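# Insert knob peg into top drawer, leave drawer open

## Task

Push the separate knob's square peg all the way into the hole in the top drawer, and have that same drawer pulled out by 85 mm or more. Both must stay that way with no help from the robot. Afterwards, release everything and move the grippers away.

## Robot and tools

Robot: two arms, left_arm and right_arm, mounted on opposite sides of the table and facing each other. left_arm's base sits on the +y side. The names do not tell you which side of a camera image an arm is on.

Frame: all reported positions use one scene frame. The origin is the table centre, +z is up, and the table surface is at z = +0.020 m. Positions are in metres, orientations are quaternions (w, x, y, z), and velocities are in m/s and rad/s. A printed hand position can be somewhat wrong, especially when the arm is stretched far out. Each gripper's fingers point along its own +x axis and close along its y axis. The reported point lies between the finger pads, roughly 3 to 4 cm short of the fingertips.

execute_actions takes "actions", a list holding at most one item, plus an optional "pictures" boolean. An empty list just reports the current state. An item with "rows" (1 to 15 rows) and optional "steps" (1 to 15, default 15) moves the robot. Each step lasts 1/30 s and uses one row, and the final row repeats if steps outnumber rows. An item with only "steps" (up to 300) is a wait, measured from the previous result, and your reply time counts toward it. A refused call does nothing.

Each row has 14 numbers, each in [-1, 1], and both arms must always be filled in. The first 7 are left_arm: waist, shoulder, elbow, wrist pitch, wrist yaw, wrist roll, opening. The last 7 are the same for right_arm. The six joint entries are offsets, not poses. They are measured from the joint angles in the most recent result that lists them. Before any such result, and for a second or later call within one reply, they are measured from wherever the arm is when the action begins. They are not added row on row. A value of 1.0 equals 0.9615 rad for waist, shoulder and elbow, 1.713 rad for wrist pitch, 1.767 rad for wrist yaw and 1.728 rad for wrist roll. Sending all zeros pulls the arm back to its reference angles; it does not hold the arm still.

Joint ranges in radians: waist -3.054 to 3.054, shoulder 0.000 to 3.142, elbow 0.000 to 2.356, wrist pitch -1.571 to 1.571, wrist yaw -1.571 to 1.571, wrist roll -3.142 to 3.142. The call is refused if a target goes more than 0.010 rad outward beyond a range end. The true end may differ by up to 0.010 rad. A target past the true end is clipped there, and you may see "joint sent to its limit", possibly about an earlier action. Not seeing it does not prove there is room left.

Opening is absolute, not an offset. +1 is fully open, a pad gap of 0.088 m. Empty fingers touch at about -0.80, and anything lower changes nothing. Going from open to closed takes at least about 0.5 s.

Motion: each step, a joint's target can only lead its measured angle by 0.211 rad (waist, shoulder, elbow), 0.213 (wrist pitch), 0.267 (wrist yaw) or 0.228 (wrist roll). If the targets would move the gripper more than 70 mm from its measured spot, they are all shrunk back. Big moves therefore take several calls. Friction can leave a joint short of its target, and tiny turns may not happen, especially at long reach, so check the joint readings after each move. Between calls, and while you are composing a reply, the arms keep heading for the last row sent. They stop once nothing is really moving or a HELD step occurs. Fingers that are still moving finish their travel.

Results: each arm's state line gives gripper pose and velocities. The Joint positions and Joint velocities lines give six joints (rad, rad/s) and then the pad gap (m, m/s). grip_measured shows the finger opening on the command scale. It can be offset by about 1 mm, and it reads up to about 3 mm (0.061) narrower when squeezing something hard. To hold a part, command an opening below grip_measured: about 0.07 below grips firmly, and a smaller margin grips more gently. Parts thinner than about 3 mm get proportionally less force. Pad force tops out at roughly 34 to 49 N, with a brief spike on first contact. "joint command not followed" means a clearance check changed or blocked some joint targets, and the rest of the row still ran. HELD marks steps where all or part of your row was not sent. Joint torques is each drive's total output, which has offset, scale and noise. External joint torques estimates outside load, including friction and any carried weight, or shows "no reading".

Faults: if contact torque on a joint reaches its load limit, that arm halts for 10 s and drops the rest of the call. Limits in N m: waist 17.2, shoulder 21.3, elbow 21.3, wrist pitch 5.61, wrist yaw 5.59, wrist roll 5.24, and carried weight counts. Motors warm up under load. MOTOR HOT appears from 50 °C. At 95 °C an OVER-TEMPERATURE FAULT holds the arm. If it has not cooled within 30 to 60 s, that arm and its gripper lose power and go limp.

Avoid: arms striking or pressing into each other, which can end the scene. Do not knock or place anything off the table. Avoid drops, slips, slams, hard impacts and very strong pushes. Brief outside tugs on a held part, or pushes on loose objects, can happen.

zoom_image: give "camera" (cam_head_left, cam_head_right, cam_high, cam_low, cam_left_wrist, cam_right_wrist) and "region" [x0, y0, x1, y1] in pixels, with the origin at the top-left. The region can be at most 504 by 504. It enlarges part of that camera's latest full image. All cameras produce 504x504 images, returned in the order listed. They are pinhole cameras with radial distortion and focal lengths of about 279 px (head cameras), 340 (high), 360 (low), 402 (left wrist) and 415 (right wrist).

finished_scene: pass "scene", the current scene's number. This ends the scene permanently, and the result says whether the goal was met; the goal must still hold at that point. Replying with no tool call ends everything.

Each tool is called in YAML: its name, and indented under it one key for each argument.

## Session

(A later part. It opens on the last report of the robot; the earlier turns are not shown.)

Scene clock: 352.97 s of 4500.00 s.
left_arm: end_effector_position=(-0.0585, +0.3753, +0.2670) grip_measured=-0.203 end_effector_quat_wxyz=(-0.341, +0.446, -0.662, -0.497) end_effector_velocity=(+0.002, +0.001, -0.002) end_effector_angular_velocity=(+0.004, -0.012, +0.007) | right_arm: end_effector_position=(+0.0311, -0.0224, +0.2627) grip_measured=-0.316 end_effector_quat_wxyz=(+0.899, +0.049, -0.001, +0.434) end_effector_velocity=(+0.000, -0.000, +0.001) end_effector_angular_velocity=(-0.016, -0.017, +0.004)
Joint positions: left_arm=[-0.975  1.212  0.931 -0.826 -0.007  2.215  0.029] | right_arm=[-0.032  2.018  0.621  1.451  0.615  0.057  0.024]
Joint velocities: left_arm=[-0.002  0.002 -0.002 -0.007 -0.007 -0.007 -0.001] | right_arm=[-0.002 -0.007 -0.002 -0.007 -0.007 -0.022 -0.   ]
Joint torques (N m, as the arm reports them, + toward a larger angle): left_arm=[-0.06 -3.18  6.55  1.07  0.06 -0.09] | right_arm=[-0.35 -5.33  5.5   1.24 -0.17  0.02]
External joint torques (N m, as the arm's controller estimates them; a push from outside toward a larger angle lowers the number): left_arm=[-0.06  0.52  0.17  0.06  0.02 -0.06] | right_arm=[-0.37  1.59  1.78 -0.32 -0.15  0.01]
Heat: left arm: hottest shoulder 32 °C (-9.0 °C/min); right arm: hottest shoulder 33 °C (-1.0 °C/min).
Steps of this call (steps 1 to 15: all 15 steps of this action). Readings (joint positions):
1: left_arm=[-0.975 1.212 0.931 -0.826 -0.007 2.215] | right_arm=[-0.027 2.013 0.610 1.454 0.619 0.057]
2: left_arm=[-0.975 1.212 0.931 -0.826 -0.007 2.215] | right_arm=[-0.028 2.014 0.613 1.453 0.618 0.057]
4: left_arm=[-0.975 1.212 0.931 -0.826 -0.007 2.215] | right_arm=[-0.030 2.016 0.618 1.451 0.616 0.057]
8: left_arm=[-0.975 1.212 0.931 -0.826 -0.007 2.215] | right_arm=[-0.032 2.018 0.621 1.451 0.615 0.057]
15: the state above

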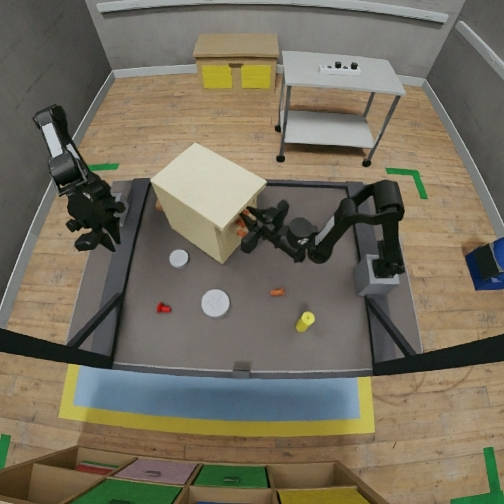

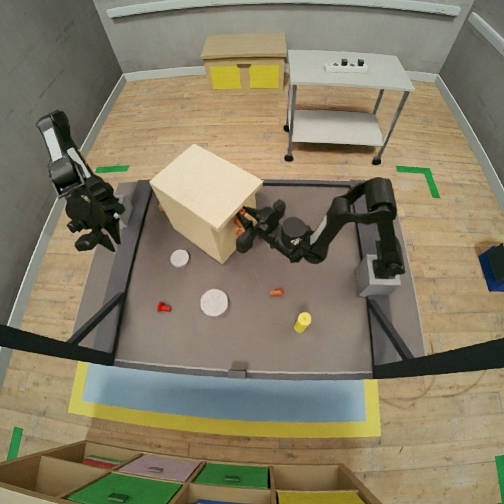

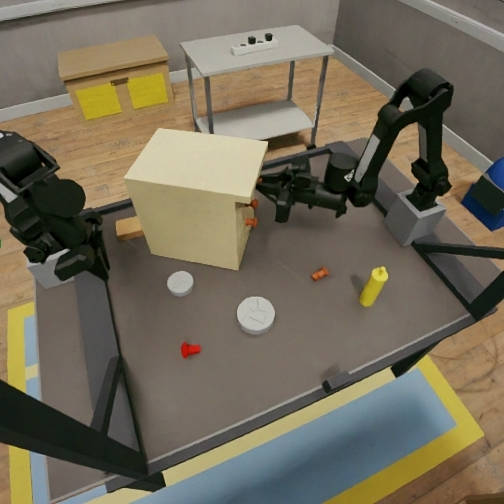

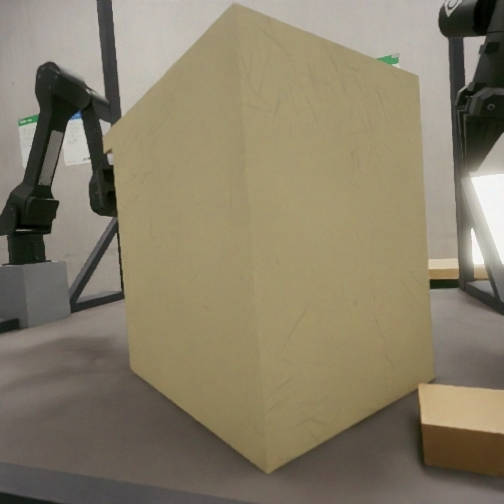

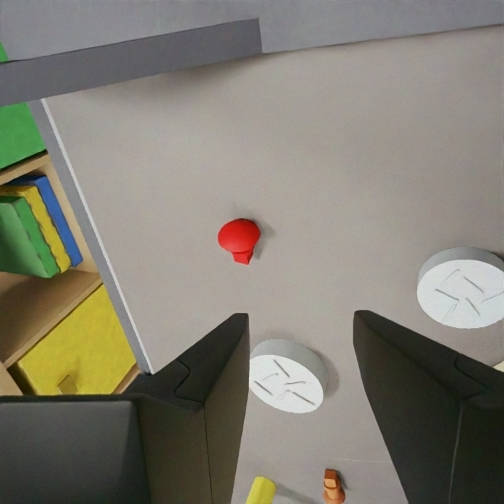

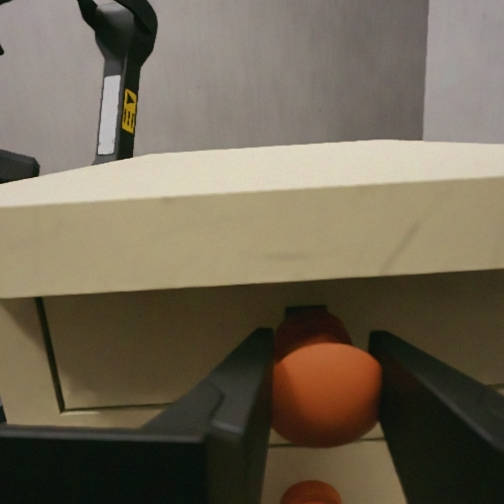

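execute_actions:
  actions: []
  pictures: false

execute_actions:
  actions:
    - {"rows":[[0,0,0,0,0,0,-0.2,-0.013,0.017,0.03,-0.006,-0.007,0,-0.44]]}
  pictures: false

execute_actions:
  actions:
    - {"rows":[[0,0,0,0,0,0,-0.2,-0.013,0.017,0.03,-0.006,-0.007,0,-0.44]]}

Scene clock: 395.33 s of 4500.00 s.
left_arm: end_effector_position=(-0.0585, +0.3753, +0.2670) grip_measured=-0.203 end_effector_quat_wxyz=(-0.341, +0.446, -0.662, -0.497) end_effector_velocity=(+0.004, +0.002, -0.002) end_effector_angular_velocity=(+0.009, -0.020, +0.007) | right_arm: end_effector_position=(+0.0311, -0.0224, +0.2628) grip_measured=-0.316 end_effector_quat_wxyz=(+0.899, +0.049, -0.001, +0.434) end_effector_velocity=(-0.002, +0.001, -0.001) end_effector_angular_velocity=(-0.003, +0.005, +0.020)
Joint positions: left_arm=[-0.975  1.212  0.931 -0.826 -0.007  2.215  0.029] | right_arm=[-0.032  2.018  0.621  1.451  0.615  0.057  0.024]
Joint velocities: left_arm=[-0.002 -0.002 -0.002 -0.022 -0.007 -0.007  0.   ] | right_arm=[-0.002 -0.002 -0.002 -0.007 -0.022  0.007 -0.   ]
Joint torques (N m, as the arm reports them, + toward a larger angle): left_arm=[ 0.09 -3.17  6.53  1.08  0.07 -0.03] | right_arm=[-0.36 -5.33  5.51  1.24 -0.17  0.02]
External joint torques (N m, as the arm's controller estimates them; a push from outside toward a larger angle lowers the number): left_arm=[ 0.09  0.54  0.18  0.1   0.03 -0.01] | right_arm=[-0.33  1.54  1.81 -0.3  -0.15  0.01]
Heat: left arm: hottest elbow 32 °C (-2.0 °C/min); right arm: hottest shoulder 32 °C (-1.0 °C/min).
Steps of this call (steps 1 to 15: the robot went on to your last target; steps 16 to 90: nothing new was sent; then 39.37 s passed at rest). Readings (joint positions):
1: left_arm=[-0.975 1.212 0.931 -0.826 -0.007 2.215] | right_arm=[-0.032 2.018 0.621 1.451 0.615 0.057]
2: left_arm=[-0.975 1.212 0.931 -0.826 -0.007 2.215] | right_arm=[-0.032 2.018 0.621 1.451 0.615 0.057]
4: left_arm=[-0.975 1.212 0.931 -0.826 -0.007 2.215] | right_arm=[-0.032 2.018 0.621 1.451 0.615 0.057]
8: left_arm=[-0.975 1.212 0.931 -0.826 -0.007 2.215] | right_arm=[-0.032 2.018 0.621 1.451 0.615 0.057]
90: the state above
All arms were judged still, so your last target was given up. Only a new action makes them travel on or press farther. Fingers that are still opening or closing keep moving.

Scene clock: 395.83 s of 4500.00 s.
left_arm: end_effector_position=(-0.0585, +0.3753, +0.2670) grip_measured=-0.203 end_effector_quat_wxyz=(-0.341, +0.446, -0.662, -0.497) end_effector_velocity=(+0.001, +0.003, -0.001) end_effector_angular_velocity=(+0.012, -0.001, +0.001) | right_arm: end_effector_position=(+0.0334, -0.0191, +0.2626) grip_measured=-0.316 end_effector_quat_wxyz=(+0.899, +0.049, -0.001, +0.434) end_effector_velocity=(-0.002, +0.002, +0.000) end_effector_angular_velocity=(+0.002, +0.005, +0.010)
Joint positions: left_arm=[-0.975  1.212  0.931 -0.826 -0.007  2.215  0.029] | right_arm=[-0.038  2.026  0.636  1.443  0.608  0.057  0.024]
Joint velocities: left_arm=[-0.002 -0.002 -0.002 -0.007  0.007 -0.007  0.   ] | right_arm=[ 0.002 -0.002  0.002 -0.007 -0.007  0.007 -0.   ]
Joint torques (N m, as the arm reports them, + toward a larger angle): left_arm=[ 0.01 -3.11  6.42  1.09  0.08 -0.04] | right_arm=[-0.55 -5.25  5.97  1.15 -0.26  0.02]
External joint torques (N m, as the arm's controller estimates them; a push from outside toward a larger angle lowers the number): left_arm=[ 0.02  0.59  0.1   0.11  0.03 -0.02] | right_arm=[-0.58  1.7   2.22 -0.39 -0.24  0.01]
Heat: left arm: hottest elbow 32 °C (-2.0 °C/min); right arm: hottest shoulder 32 °C (-1.0 °C/min).
Steps of this call (steps 1 to 15: all 15 steps of this action). Readings (joint positions):
1: left_arm=[-0.975 1.212 0.931 -0.826 -0.007 2.215] | right_arm=[-0.032 2.019 0.623 1.450 0.614 0.057]
2: left_arm=[-0.975 1.212 0.931 -0.826 -0.007 2.215] | right_arm=[-0.034 2.021 0.627 1.447 0.612 0.057]
4: left_arm=[-0.975 1.212 0.931 -0.826 -0.007 2.215] | right_arm=[-0.038 2.025 0.634 1.445 0.609 0.057]
8: left_arm=[-0.975 1.212 0.931 -0.826 -0.007 2.215] | right_arm=[-0.038 2.025 0.635 1.444 0.608 0.057]
15: the state above

Scene clock: 396.33 s of 4500.00 s.
left_arm: end_effector_position=(-0.0585, +0.3753, +0.2670) grip_measured=-0.203 end_effector_quat_wxyz=(-0.341, +0.446, -0.662, -0.497) end_effector_velocity=(-0.000, -0.001, +0.000) end_effector_angular_velocity=(-0.001, +0.008, +0.020) | right_arm: end_effector_position=(+0.0349, -0.0166, +0.2626) grip_measured=-0.316 end_effector_quat_wxyz=(+0.899, +0.049, -0.001, +0.434) end_effector_velocity=(+0.000, -0.000, -0.001) end_effector_angular_velocity=(-0.012, -0.006, +0.005)
Joint positions: left_arm=[-0.975  1.212  0.931 -0.826 -0.007  2.215  0.029] | right_arm=[-0.043  2.031  0.647  1.438  0.604  0.057  0.024]
Joint velocities: left_arm=[-0.002 -0.002 -0.002  0.007 -0.007 -0.022 -0.   ] | right_arm=[-0.002 -0.002 -0.002 -0.007 -0.007 -0.007  0.   ]
Joint torques (N m, as the arm reports them, + toward a larger angle): left_arm=[ 0.21 -3.13  6.63  1.06  0.07 -0.06] | right_arm=[-0.75 -5.1   6.43  1.04 -0.36  0.02]
External joint torques (N m, as the arm's controller estimates them; a push from outside toward a larger angle lowers the number): left_arm=[ 0.21  0.59  0.23  0.06  0.03 -0.04] | right_arm=[-0.74  1.95  2.66 -0.52 -0.34  0.01]
Heat: left arm: hottest elbow 32 °C (-2.0 °C/min); right arm: hottest shoulder 32 °C (-1.0 °C/min).
Steps of this call (steps 1 to 15: all 15 steps of this action). Readings (joint positions):
1: left_arm=[-0.975 1.212 0.931 -0.826 -0.007 2.215] | right_arm=[-0.039 2.027 0.637 1.443 0.608 0.057]
2: left_arm=[-0.975 1.212 0.931 -0.826 -0.007 2.215] | right_arm=[-0.040 2.028 0.640 1.440 0.606 0.057]
4: left_arm=[-0.975 1.212 0.931 -0.826 -0.007 2.215] | right_arm=[-0.043 2.031 0.645 1.439 0.604 0.057]
8: left_arm=[-0.975 1.212 0.931 -0.826 -0.007 2.215] | right_arm=[-0.043 2.031 0.646 1.438 0.604 0.057]
15: the state above

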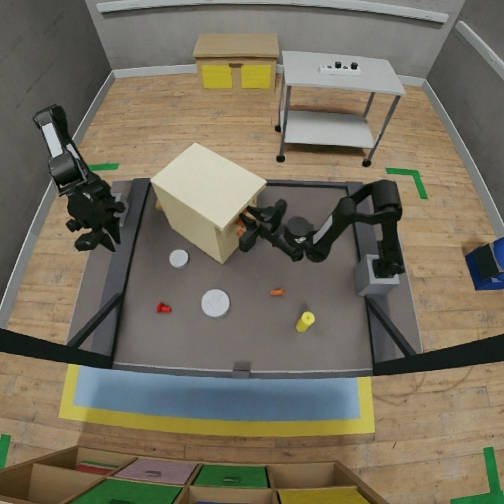

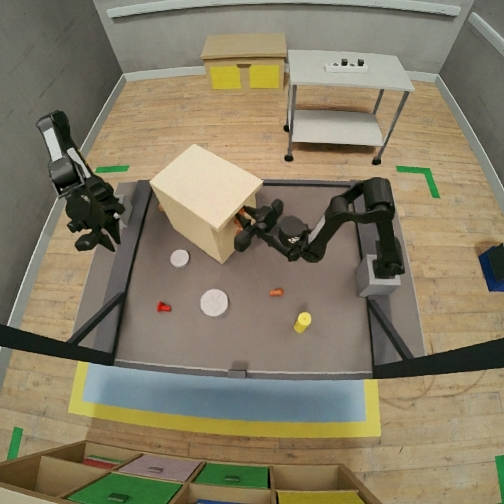

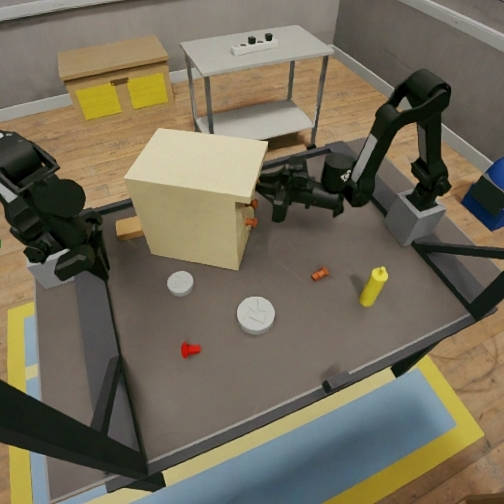

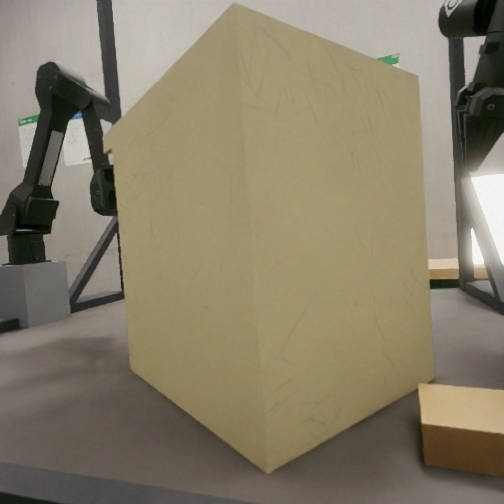

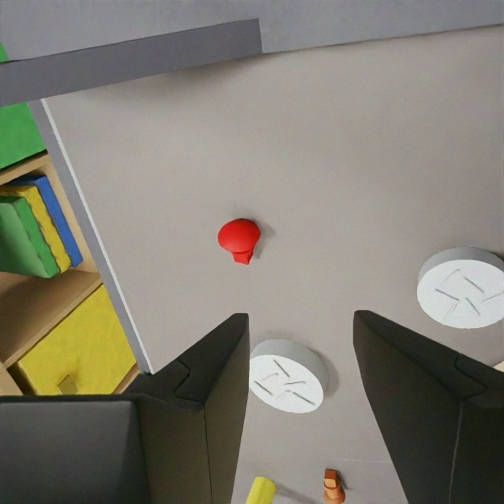

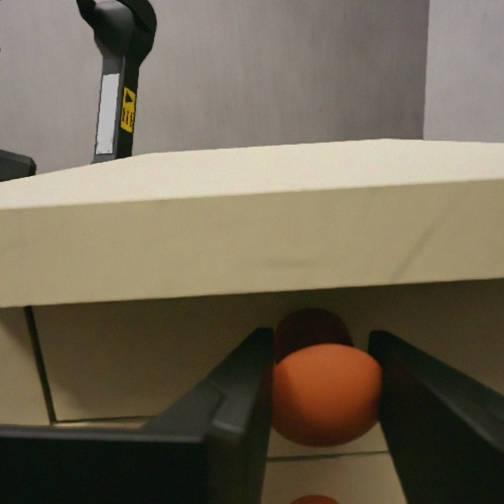

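execute_actions:
  actions:
    - {"rows":[[0,0,0,0,0,0,-0.2,-0.025,0.017,0.042,-0.005,-0.006,0,-0.44]]}
  pictures: false

execute_actions:
  actions:
    - {"rows":[[0,0,0,0,0,0,-0.2,-0.035,0.014,0.054,-0.004,-0.005,0,-0.44]]}
  pictures: false

execute_actions:
  actions:
    - {"rows":[[0,0,0,0,0,0,-0.2,-0.045,0.014,0.065,-0.004,-0.004,0,-0.44]]}

zoom_image:
  camera: "cam_right_wrist"
  region: [200,260,430,460]

Scene clock: 405.87 s of 4500.00 s.
left_arm: end_effector_position=(-0.0585, +0.3753, +0.2670) grip_measured=-0.203 end_effector_quat_wxyz=(-0.341, +0.446, -0.662, -0.497) end_effector_velocity=(+0.002, -0.004, +0.002) end_effector_angular_velocity=(-0.020, +0.001, +0.019) | right_arm: end_effector_position=(+0.0371, -0.0139, +0.2641) grip_measured=-0.316 end_effector_quat_wxyz=(+0.899, +0.051, -0.002, +0.434) end_effector_velocity=(+0.000, -0.000, +0.001) end_effector_angular_velocity=(-0.007, -0.006, +0.005)
Joint positions: left_arm=[-0.975  1.212  0.931 -0.826 -0.007  2.215  0.029] | right_arm=[-0.049  2.035  0.66   1.434  0.598  0.057  0.024]
Joint velocities: left_arm=[ 0.002 -0.007 -0.002  0.007 -0.022 -0.007 -0.   ] | right_arm=[-0.002 -0.007 -0.002 -0.007 -0.007 -0.007 -0.   ]
Joint torques (N m, as the arm reports them, + toward a larger angle): left_arm=[ 0.05 -3.19  6.31  1.05  0.07 -0.07] | right_arm=[-1.7  -5.01  7.61  1.   -0.26  0.02]
External joint torques (N m, as the arm's controller estimates them; a push from outside toward a larger angle lowers the number): left_arm=[ 0.03  0.59 -0.12  0.04  0.03 -0.04] | right_arm=[-1.65  2.11  3.8  -0.56 -0.25  0.02]
Heat: left arm: hottest elbow 32 °C (-1.0 °C/min); right arm: hottest shoulder 32 °C (-1.0 °C/min).
Steps of this call (steps 1 to 15: the robot went on to your last target; steps 16 to 90: nothing new was sent; then 6.03 s passed at rest; steps 91 to 105: all 15 steps of this action). Readings (joint positions):
91: left_arm=[-0.975 1.212 0.931 -0.826 -0.007 2.215] | right_arm=[-0.044 2.032 0.649 1.437 0.603 0.057]
92: left_arm=[-0.975 1.212 0.931 -0.826 -0.007 2.215] | right_arm=[-0.046 2.033 0.654 1.435 0.600 0.057]
94: left_arm=[-0.975 1.212 0.931 -0.826 -0.007 2.215] | right_arm=[-0.049 2.035 0.660 1.434 0.599 0.057]
98: left_arm=[-0.975 1.212 0.931 -0.826 -0.007 2.215] | right_arm=[-0.049 2.035 0.660 1.434 0.598 0.057]
105: the state above

Scene clock: 406.37 s of 4500.00 s.
left_arm: end_effector_position=(-0.0585, +0.3753, +0.2670) grip_measured=-0.203 end_effector_quat_wxyz=(-0.341, +0.446, -0.662, -0.497) end_effector_velocity=(+0.001, +0.002, -0.001) end_effector_angular_velocity=(+0.001, -0.008, +0.003) | right_arm: end_effector_position=(+0.0375, -0.0123, +0.2656) grip_measured=-0.316 end_effector_quat_wxyz=(+0.899, +0.053, -0.004, +0.435) end_effector_velocity=(-0.002, +0.001, -0.004) end_effector_angular_velocity=(-0.027, -0.005, +0.019)
Joint positions: left_arm=[-0.975  1.212  0.931 -0.826 -0.007  2.215  0.029] | right_arm=[-0.051  2.036  0.667  1.433  0.595  0.057  0.024]
Joint velocities: left_arm=[-0.007 -0.002 -0.002 -0.007 -0.007 -0.007 -0.   ] | right_arm=[-0.002 -0.002 -0.002 -0.022 -0.022 -0.007 -0.   ]
Joint torques (N m, as the arm reports them, + toward a larger angle): left_arm=[ 0.06 -3.17  6.41  1.03  0.05 -0.01] | right_arm=[-3.08 -4.97  9.86  0.99 -0.27  0.02]
External joint torques (N m, as the arm's controller estimates them; a push from outside toward a larger angle lowers the number): left_arm=[0.08 0.55 0.02 0.03 0.01 0.01] | right_arm=[-3.1   2.18  6.01 -0.57 -0.24  0.01]
Heat: left arm: hottest elbow 32 °C (-1.0 °C/min); right arm: hottest shoulder 32 °C (-1.0 °C/min).
Steps of this call (steps 1 to 15: all 15 steps of this action). Readings (joint positions):
1: left_arm=[-0.975 1.212 0.931 -0.826 -0.007 2.215] | right_arm=[-0.049 2.035 0.662 1.434 0.598 0.057]
2: left_arm=[-0.975 1.212 0.931 -0.826 -0.007 2.215] | right_arm=[-0.050 2.036 0.666 1.434 0.595 0.057]
4: left_arm=[-0.975 1.212 0.931 -0.826 -0.007 2.215] | right_arm=[-0.051 2.036 0.667 1.433 0.595 0.057]
8: left_arm=[-0.975 1.212 0.931 -0.826 -0.007 2.215] | right_arm=[-0.051 2.036 0.667 1.433 0.595 0.057]
15: the state above

Scene clock: 406.87 s of 4500.00 s.
left_arm: end_effector_position=(-0.0585, +0.3753, +0.2670) grip_measured=-0.203 end_effector_quat_wxyz=(-0.341, +0.446, -0.662, -0.497) end_effector_velocity=(+0.002, -0.002, +0.002) end_effector_angular_velocity=(-0.015, -0.007, +0.014) | right_arm: end_effector_position=(+0.0377, -0.0117, +0.2664) grip_measured=-0.316 end_effector_quat_wxyz=(+0.899, +0.054, -0.004, +0.435) end_effector_velocity=(+0.000, -0.000, +0.002) end_effector_angular_velocity=(+0.003, -0.007, +0.004)
Joint positions: left_arm=[-0.975  1.212  0.931 -0.826 -0.007  2.215  0.029] | right_arm=[-0.051  2.036  0.669  1.433  0.595  0.057  0.024]
Joint velocities: left_arm=[-0.002 -0.007  0.002 -0.007 -0.022 -0.007 -0.   ] | right_arm=[-0.002 -0.002 -0.002  0.007 -0.007 -0.007 -0.   ]
Joint torques (N m, as the arm reports them, + toward a larger angle): left_arm=[ 0.08 -3.    6.5   1.08  0.08 -0.05] | right_arm=[-4.07 -4.92 11.67  0.92 -0.33  0.02]
External joint torques (N m, as the arm's controller estimates them; a push from outside toward a larger angle lowers the number): left_arm=[ 0.07  0.77  0.06  0.06  0.04 -0.03] | right_arm=[-4.08  2.21  7.83 -0.62 -0.3   0.01]
Heat: left arm: hottest elbow 32 °C (-1.0 °C/min); right arm: hottest shoulder 32 °C (-1.0 °C/min).
Steps of this call (steps 1 to 15: all 15 steps of this action). Readings (joint positions):
1: left_arm=[-0.975 1.212 0.931 -0.826 -0.007 2.215] | right_arm=[-0.051 2.036 0.668 1.433 0.595 0.057]
2: left_arm=[-0.975 1.212 0.931 -0.826 -0.007 2.215] | right_arm=[-0.051 2.036 0.669 1.433 0.595 0.057]
4: left_arm=[-0.975 1.212 0.931 -0.826 -0.007 2.215] | right_arm=[-0.051 2.036 0.669 1.433 0.595 0.057]
8: left_arm=[-0.975 1.212 0.931 -0.826 -0.007 2.215] | right_arm=[-0.051 2.036 0.669 1.433 0.595 0.057]
15: the state above

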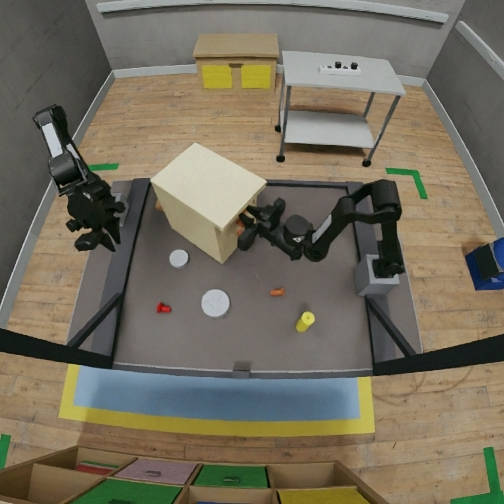

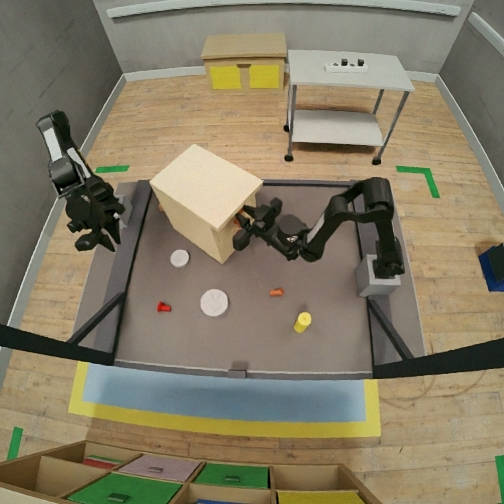

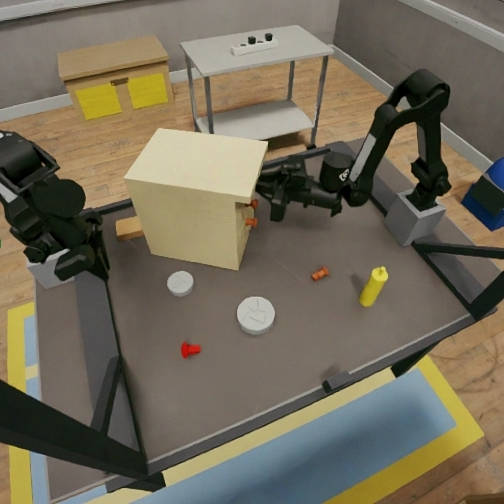

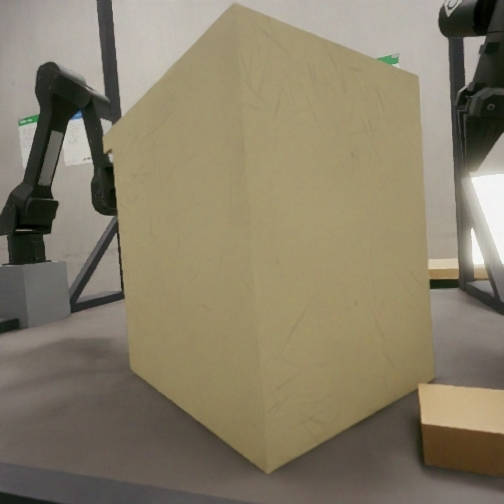

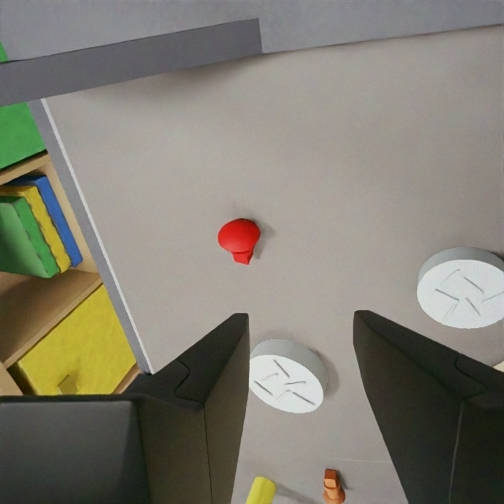

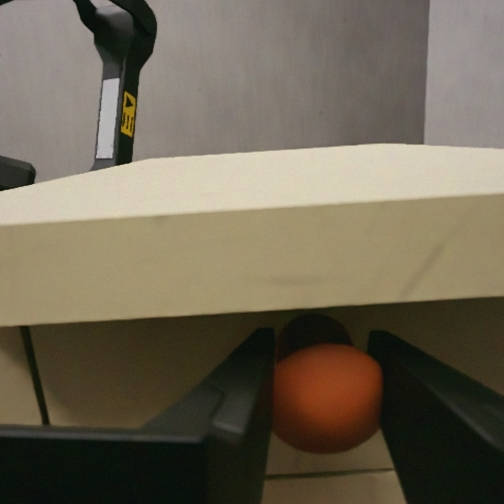

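Region (200, 260, 430, 460) of cam_right_wrist's 504x504 image, scaled by 2.191, with more detail than that image has; it fills the top 438 rows of this view, and the rest is white.

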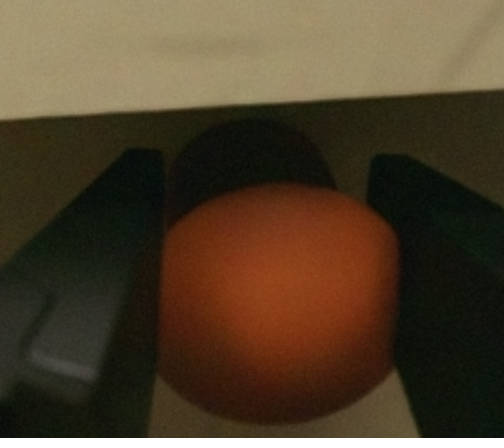

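execute_actions:
  actions:
    - {"rows":[[0,0,0,0,0,0,-0.2,-0.04,0.03,0.05,-0.008,0,0,-0.44]],"steps":10}
  pictures: false

execute_actions:
  actions:
    - {"rows":[[0,0,0,0,0,0,-0.2,-0.02,0.01,0.02,0,0,0,-0.44],[0,0,0,0,0,0,-0.2,0,0,0,0,0,0,-0.44],[0,0,0,0,0,0,-0.2,0.01,-0.01,-0.02,0.003,0.005,0,-0.44],[0,0,0,0,0,0,-0.2,0.02,-0.02,-0.04,0.007,0.01,0,-0.44],[0,0,0,0,0,0,-0.2,0.03,-0.03,-0.06,0.011,0.016,0,-0.44],[0,0,0,0,0,0,-0.2,0.04,-0.035,-0.08,0.015,0.021,0,-0.44],[0,0,0,0,0,0,-0.2,0.05,-0.045,-0.095,0.019,0.026,0,-0.44],[0,0,0,0,0,0,-0.2,0.06,-0.055,-0.11,0.023,0.031,0,-0.44]]}

zoom_image:
  camera: "cam_high"
  region: [220,140,320,240]

Scene clock: 426.03 s of 4500.00 s.
left_arm: end_effector_position=(-0.0585, +0.3753, +0.2670) grip_measured=-0.203 end_effector_quat_wxyz=(-0.341, +0.446, -0.662, -0.497) end_effector_velocity=(+0.002, +0.001, -0.001) end_effector_angular_velocity=(+0.001, -0.008, +0.007) | right_arm: end_effector_position=(+0.0377, -0.0119, +0.2643) grip_measured=-0.316 end_effector_quat_wxyz=(+0.900, +0.052, -0.003, +0.433) end_effector_velocity=(-0.004, +0.002, -0.004) end_effector_angular_velocity=(-0.027, -0.005, +0.024)
Joint positions: left_arm=[-0.975  1.212  0.931 -0.826 -0.007  2.215  0.029] | right_arm=[-0.05   2.041  0.669  1.432  0.599  0.057  0.024]
Joint velocities: left_arm=[-0.002 -0.002 -0.002 -0.007 -0.007 -0.007 -0.   ] | right_arm=[ 0.002 -0.002 -0.002 -0.022 -0.022 -0.007 -0.   ]
Joint torques (N m, as the arm reports them, + toward a larger angle): left_arm=[-0.11 -3.19  6.5   1.06  0.1   0.  ] | right_arm=[-3.78 -3.87 10.23  0.47 -0.19  0.02]
External joint torques (N m, as the arm's controller estimates them; a push from outside toward a larger angle lowers the number): left_arm=[-0.1   0.56  0.13  0.07  0.06  0.02] | right_arm=[-3.81  3.28  6.41 -1.08 -0.16  0.02]
Heat: left arm: hottest elbow 32 °C (+1.0 °C/min); right arm: hottest elbow 35 °C (+3.0 °C/min).
Steps of this call (steps 1 to 15: the robot went on to your last target; steps 16 to 90: nothing new was sent; then 15.83 s passed at rest; steps 91 to 100: all 10 steps of this action). Readings (joint positions):
91: left_arm=[-0.975 1.212 0.931 -0.826 -0.007 2.215] | right_arm=[-0.051 2.038 0.669 1.432 0.596 0.057]
92: left_arm=[-0.975 1.212 0.931 -0.826 -0.007 2.215] | right_arm=[-0.051 2.039 0.669 1.432 0.596 0.057]
94: left_arm=[-0.975 1.212 0.931 -0.826 -0.007 2.215] | right_arm=[-0.050 2.040 0.669 1.432 0.598 0.057]
98: left_arm=[-0.975 1.212 0.931 -0.826 -0.007 2.215] | right_arm=[-0.050 2.040 0.669 1.432 0.599 0.057]
100: the state above

Scene clock: 426.53 s of 4500.00 s.
left_arm: end_effector_position=(-0.0585, +0.3753, +0.2670) grip_measured=-0.203 end_effector_quat_wxyz=(-0.341, +0.446, -0.662, -0.497) end_effector_velocity=(+0.002, +0.001, -0.001) end_effector_angular_velocity=(+0.001, -0.008, +0.007) | right_arm: end_effector_position=(+0.0213, -0.0325, +0.2622) grip_measured=-0.316 end_effector_quat_wxyz=(+0.900, +0.048, +0.001, +0.434) end_effector_velocity=(-0.000, -0.004, +0.000) end_effector_angular_velocity=(-0.012, -0.005, -0.005)
Joint positions: left_arm=[-0.975  1.212  0.931 -0.826 -0.007  2.215  0.029] | right_arm=[0.001 1.996 0.577 1.47  0.649 0.057 0.024]
Joint velocities: left_arm=[-0.002 -0.002 -0.002 -0.007 -0.007 -0.007 -0.   ] | right_arm=[ 0.002 -0.017 -0.017 -0.007  0.007 -0.007 -0.   ]
Joint torques (N m, as the arm reports them, + toward a larger angle): left_arm=[-0.07 -3.11  6.46  1.06  0.06 -0.01] | right_arm=[ 0.56 -6.5   2.66  1.38  0.15  0.02]
External joint torques (N m, as the arm's controller estimates them; a push from outside toward a larger angle lowers the number): left_arm=[-0.06  0.6   0.06  0.05  0.01  0.01] | right_arm=[ 0.57  0.07 -0.91 -0.13  0.16  0.02]
Heat: left arm: hottest elbow 32 °C (+1.0 °C/min); right arm: hottest elbow 35 °C (+3.0 °C/min).
Steps of this call (steps 1 to 15: all 15 steps of this action). Readings (joint positions):
1: left_arm=[-0.975 1.212 0.931 -0.826 -0.007 2.215] | right_arm=[-0.049 2.041 0.669 1.432 0.601 0.057]
2: left_arm=[-0.975 1.212 0.931 -0.826 -0.007 2.215] | right_arm=[-0.046 2.041 0.668 1.432 0.606 0.057]
4: left_arm=[-0.975 1.212 0.931 -0.826 -0.007 2.215] | right_arm=[-0.045 2.038 0.662 1.434 0.608 0.057]
8: left_arm=[-0.975 1.212 0.931 -0.826 -0.007 2.215] | right_arm=[-0.025 2.017 0.617 1.455 0.629 0.057]
15: the state above

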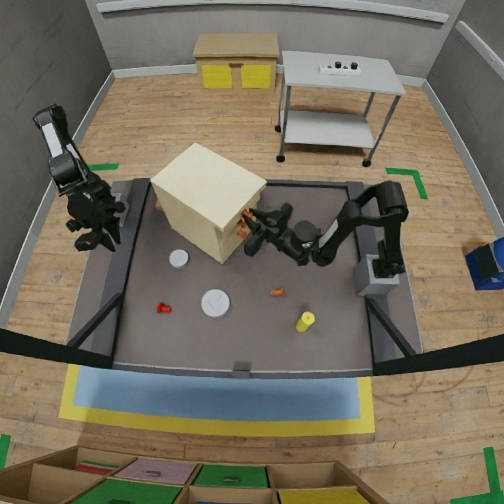

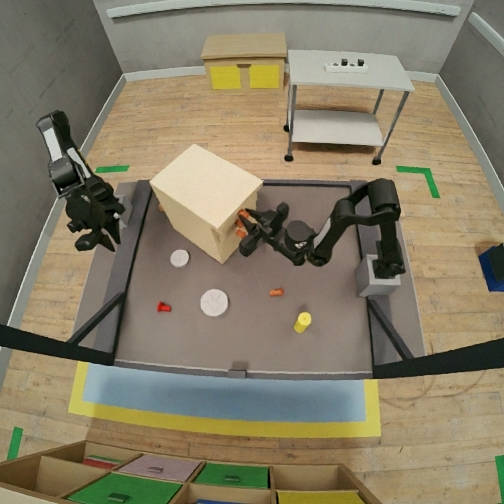

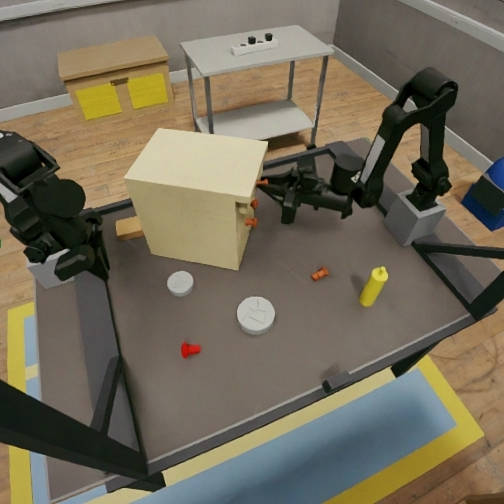

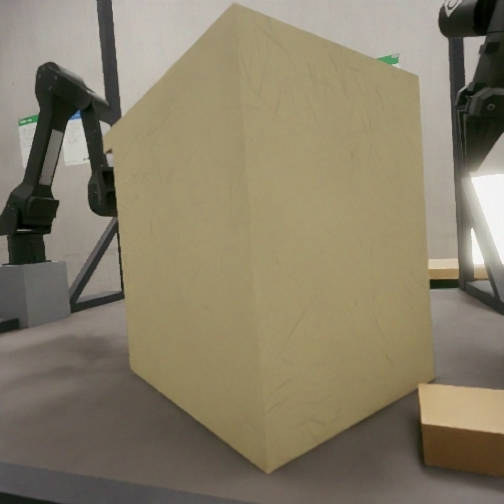

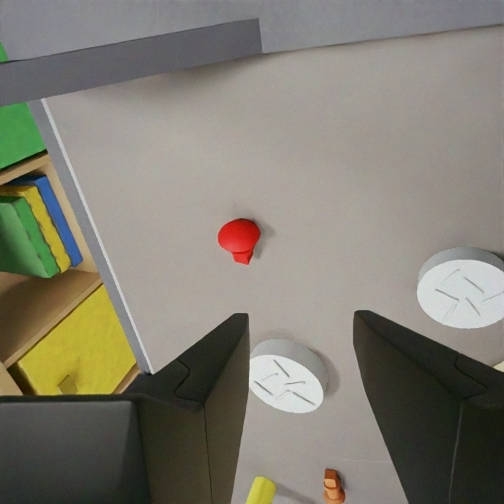

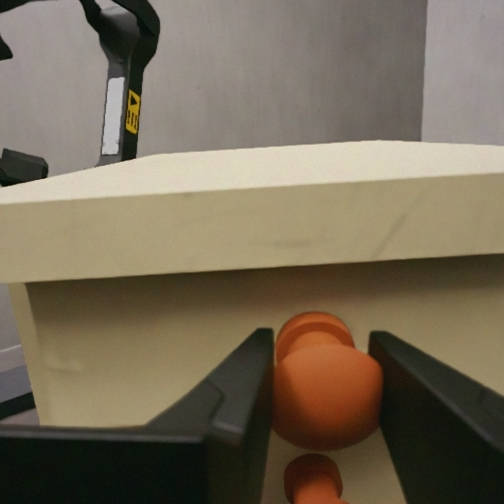

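Region (220, 140, 320, 240) of cam_high's 504x504 image, scaled by 5.040, with more detail than that image has.

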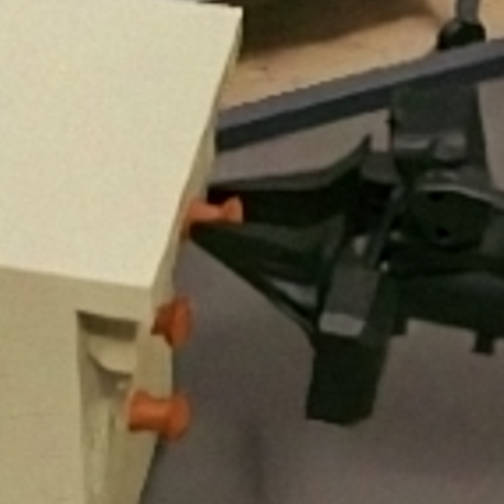

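The drawer follows.

execute_actions:
  actions:
    - {"rows":[[0,0,0,0,0,0,-0.2,0.015,-0.015,-0.03,0.005,0.007,0,-0.44],[0,0,0,0,0,0,-0.2,0.025,-0.023,-0.047,0.008,0.013,0,-0.44],[0,0,0,0,0,0,-0.2,0.035,-0.031,-0.064,0.012,0.019,0,-0.44],[0,0,0,0,0,0,-0.2,0.045,-0.04,-0.08,0.015,0.024,0,-0.44],[0,0,0,0,0,0,-0.2,0.056,-0.048,-0.096,0.018,0.03,0,-0.44],[0,0,0,0,0,0,-0.2,0.067,-0.056,-0.112,0.021,0.035,0,-0.44]]}
  pictures: false

execute_actions:
  actions:
    - {"rows":[[0,0,0,0,0,0,-0.2,0.015,-0.015,-0.025,0.003,0.007,0,-0.44],[0,0,0,0,0,0,-0.2,0.027,-0.022,-0.04,0.005,0.013,0,-0.44],[0,0,0,0,0,0,-0.2,0.039,-0.029,-0.054,0.008,0.02,0,-0.44],[0,0,0,0,0,0,-0.2,0.051,-0.036,-0.068,0.01,0.027,0,-0.44],[0,0,0,0,0,0,-0.2,0.064,-0.044,-0.082,0.013,0.033,0,-0.44],[0,0,0,0,0,0,-0.2,0.077,-0.052,-0.096,0.015,0.04,0,-0.44]]}
  pictures: false

execute_actions:
  actions:
    - {"rows":[[0,0,0,0,0,0,-0.2,0.015,-0.015,-0.025,0.003,0.007,0,-0.44],[0,0,0,0,0,0,-0.2,0.03,-0.022,-0.038,0.005,0.015,0,-0.44],[0,0,0,0,0,0,-0.2,0.045,-0.03,-0.05,0.007,0.023,0,-0.44],[0,0,0,0,0,0,-0.2,0.06,-0.038,-0.062,0.009,0.031,0,-0.44],[0,0,0,0,0,0,-0.2,0.075,-0.046,-0.074,0.011,0.039,0,-0.44],[0,0,0,0,0,0,-0.2,0.09,-0.054,-0.086,0.012,0.047,0,-0.44]]}

zoom_image:
  camera: "cam_high"
  region: [240,140,340,240]

Scene clock: 453.97 s of 4500.00 s.
left_arm: end_effector_position=(-0.0585, +0.3753, +0.2670) grip_measured=-0.203 end_effector_quat_wxyz=(-0.341, +0.446, -0.662, -0.497) end_effector_velocity=(+0.003, +0.003, +0.001) end_effector_angular_velocity=(+0.015, -0.005, +0.006) | right_arm: end_effector_position=(+0.0053, -0.0550, +0.2610) grip_measured=-0.316 end_effector_quat_wxyz=(+0.900, +0.044, +0.004, +0.433) end_effector_velocity=(-0.002, -0.002, +0.001) end_effector_angular_velocity=(-0.002, -0.006, +0.010)
Joint positions: left_arm=[-0.975  1.212  0.931 -0.826 -0.007  2.215  0.029] | right_arm=[0.058 1.948 0.483 1.506 0.707 0.057 0.024]
Joint velocities: left_arm=[ 0.002 -0.007  0.002 -0.022  0.007 -0.007 -0.   ] | right_arm=[ 0.002 -0.007 -0.012  0.007 -0.007 -0.007 -0.   ]
Joint torques (N m, as the arm reports them, + toward a larger angle): left_arm=[ 0.19 -3.21  6.45  1.05  0.08 -0.03] | right_arm=[ 0.68 -5.8   2.19  1.28  0.16  0.02]
External joint torques (N m, as the arm's controller estimates them; a push from outside toward a larger angle lowers the number): left_arm=[ 0.17  0.55  0.05  0.06  0.04 -0.01] | right_arm=[ 0.7   0.22 -1.14 -0.22  0.18  0.01]
Heat: left arm: hottest elbow 32 °C (+1.0 °C/min); right arm: hottest shoulder 33 °C (+1.0 °C/min).
Steps of this call (steps 1 to 15: the robot went on to your last target; steps 16 to 90: nothing new was sent; then 23.93 s passed at rest; steps 91 to 105: all 15 steps of this action). Readings (joint positions):
91: left_arm=[-0.975 1.212 0.931 -0.826 -0.007 2.215] | right_arm=[0.002 1.995 0.574 1.471 0.651 0.057]
92: left_arm=[-0.975 1.212 0.931 -0.826 -0.007 2.215] | right_arm=[0.004 1.993 0.569 1.474 0.654 0.057]
94: left_arm=[-0.975 1.212 0.931 -0.826 -0.007 2.215] | right_arm=[0.015 1.982 0.548 1.483 0.668 0.057]
98: left_arm=[-0.975 1.212 0.931 -0.826 -0.007 2.215] | right_arm=[0.049 1.955 0.496 1.501 0.699 0.057]
105: the state above

Scene clock: 454.47 s of 4500.00 s.
left_arm: end_effector_position=(-0.0585, +0.3753, +0.2670) grip_measured=-0.203 end_effector_quat_wxyz=(-0.341, +0.446, -0.662, -0.497) end_effector_velocity=(+0.007, +0.004, -0.004) end_effector_angular_velocity=(+0.017, -0.032, +0.007) | right_arm: end_effector_position=(-0.0107, -0.0754, +0.2599) grip_measured=-0.316 end_effector_quat_wxyz=(+0.900, +0.040, +0.007, +0.433) end_effector_velocity=(-0.003, -0.001, -0.002) end_effector_angular_velocity=(-0.017, -0.007, +0.014)
Joint positions: left_arm=[-0.975  1.212  0.931 -0.826 -0.007  2.215  0.029] | right_arm=[0.124 1.905 0.403 1.531 0.773 0.057 0.024]
Joint velocities: left_arm=[-0.002 -0.002 -0.002 -0.037 -0.007 -0.007  0.   ] | right_arm=[ 0.007 -0.002 -0.007 -0.007 -0.007 -0.007 -0.   ]
Joint torques (N m, as the arm reports them, + toward a larger angle): left_arm=[-0.06 -3.22  6.35  1.06  0.07 -0.06] | right_arm=[ 0.68 -5.35  2.12  1.31  0.15  0.02]
External joint torques (N m, as the arm's controller estimates them; a push from outside toward a larger angle lowers the number): left_arm=[-0.05  0.49  0.02  0.09  0.03 -0.04] | right_arm=[ 0.66  0.2  -1.05 -0.18  0.17  0.01]
Heat: left arm: hottest elbow 32 °C (+0.0 °C/min); right arm: hottest shoulder 33 °C (+1.0 °C/min).
Steps of this call (steps 1 to 15: all 15 steps of this action). Readings (joint positions):
1: left_arm=[-0.975 1.212 0.931 -0.826 -0.007 2.215] | right_arm=[0.058 1.947 0.482 1.506 0.707 0.057]
2: left_arm=[-0.975 1.212 0.931 -0.826 -0.007 2.215] | right_arm=[0.061 1.945 0.478 1.507 0.711 0.057]
4: left_arm=[-0.975 1.212 0.931 -0.826 -0.007 2.215] | right_arm=[0.074 1.935 0.460 1.514 0.727 0.057]
8: left_arm=[-0.975 1.212 0.931 -0.826 -0.007 2.215] | right_arm=[0.113 1.911 0.415 1.527 0.763 0.057]
15: the state above

Scene clock: 454.97 s of 4500.00 s.
left_arm: end_effector_position=(-0.0585, +0.3753, +0.2670) grip_measured=-0.203 end_effector_quat_wxyz=(-0.341, +0.446, -0.662, -0.497) end_effector_velocity=(+0.001, +0.002, -0.002) end_effector_angular_velocity=(+0.015, -0.005, +0.001) | right_arm: end_effector_position=(-0.0265, -0.0966, +0.2591) grip_measured=-0.316 end_effector_quat_wxyz=(+0.901, +0.034, +0.010, +0.431) end_effector_velocity=(-0.001, -0.004, -0.006) end_effector_angular_velocity=(-0.036, -0.011, -0.010)
Joint positions: left_arm=[-0.975  1.212  0.931 -0.826 -0.007  2.215  0.029] | right_arm=[0.203 1.86  0.329 1.55  0.855 0.057 0.024]
Joint velocities: left_arm=[-0.002  0.002 -0.002 -0.007  0.007 -0.007 -0.   ] | right_arm=[ 0.012 -0.002 -0.012 -0.022  0.022 -0.007 -0.   ]
Joint torques (N m, as the arm reports them, + toward a larger angle): left_arm=[-0.05 -3.07  6.6   1.02  0.09 -0.02] | right_arm=[ 0.69 -4.98  2.47  1.36 -0.03  0.02]
External joint torques (N m, as the arm's controller estimates them; a push from outside toward a larger angle lowers the number): left_arm=[-0.05  0.6   0.2   0.01  0.04  0.01] | right_arm=[ 0.69  0.03 -0.48 -0.08 -0.02  0.01]
Heat: left arm: hottest elbow 32 °C (+0.0 °C/min); right arm: hottest shoulder 33 °C (+1.0 °C/min).
Steps of this call (steps 1 to 15: all 15 steps of this action). Readings (joint positions):
1: left_arm=[-0.975 1.212 0.931 -0.826 -0.007 2.215] | right_arm=[0.124 1.904 0.402 1.531 0.774 0.057]
2: left_arm=[-0.975 1.212 0.931 -0.826 -0.007 2.215] | right_arm=[0.128 1.902 0.398 1.532 0.778 0.057]
4: left_arm=[-0.975 1.212 0.931 -0.826 -0.007 2.215] | right_arm=[0.143 1.892 0.382 1.537 0.798 0.057]
8: left_arm=[-0.975 1.212 0.931 -0.826 -0.007 2.215] | right_arm=[0.188 1.867 0.342 1.547 0.842 0.057]
15: the state above

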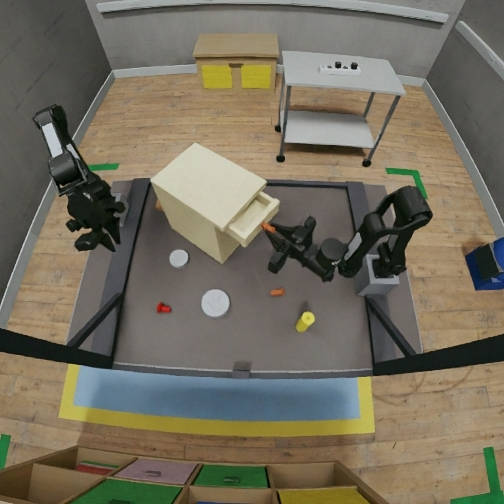

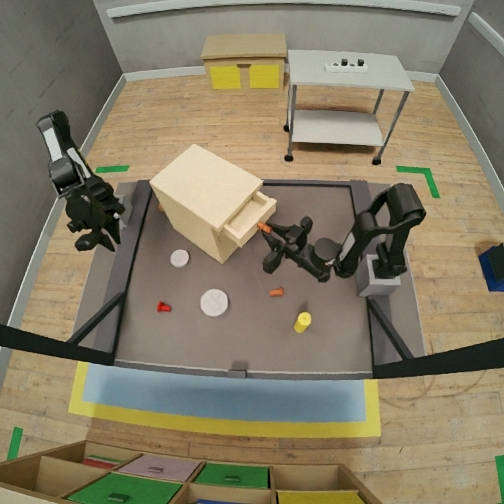

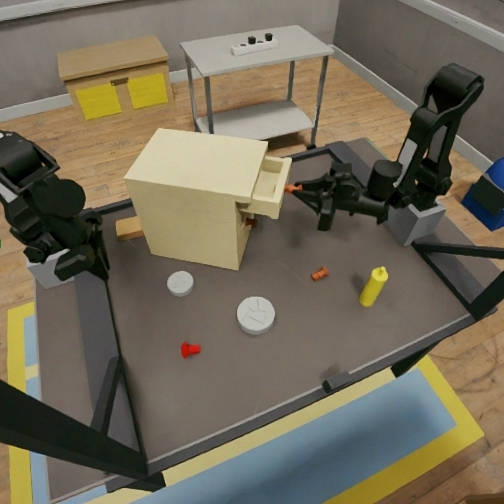

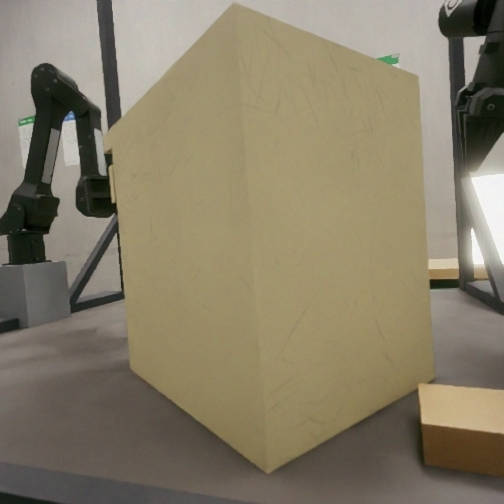

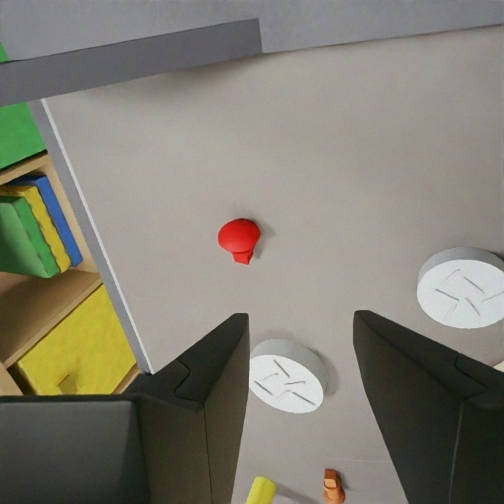

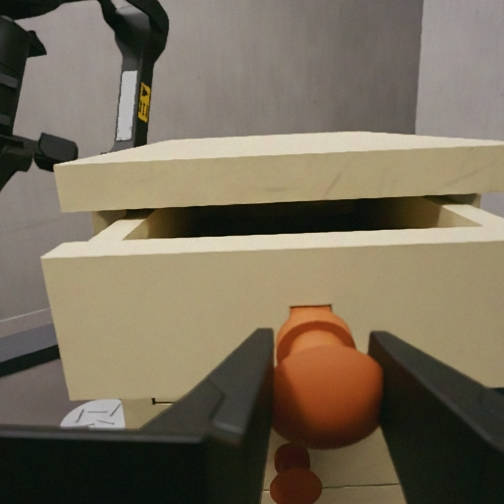

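Region (240, 140, 340, 240) of cam_high's 504x504 image, scaled by 5.040, with more detail than that image has.

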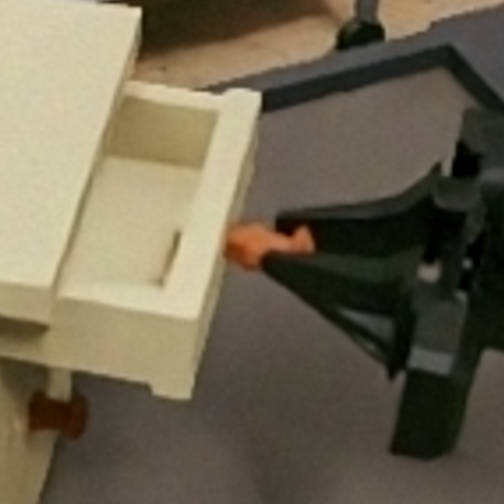

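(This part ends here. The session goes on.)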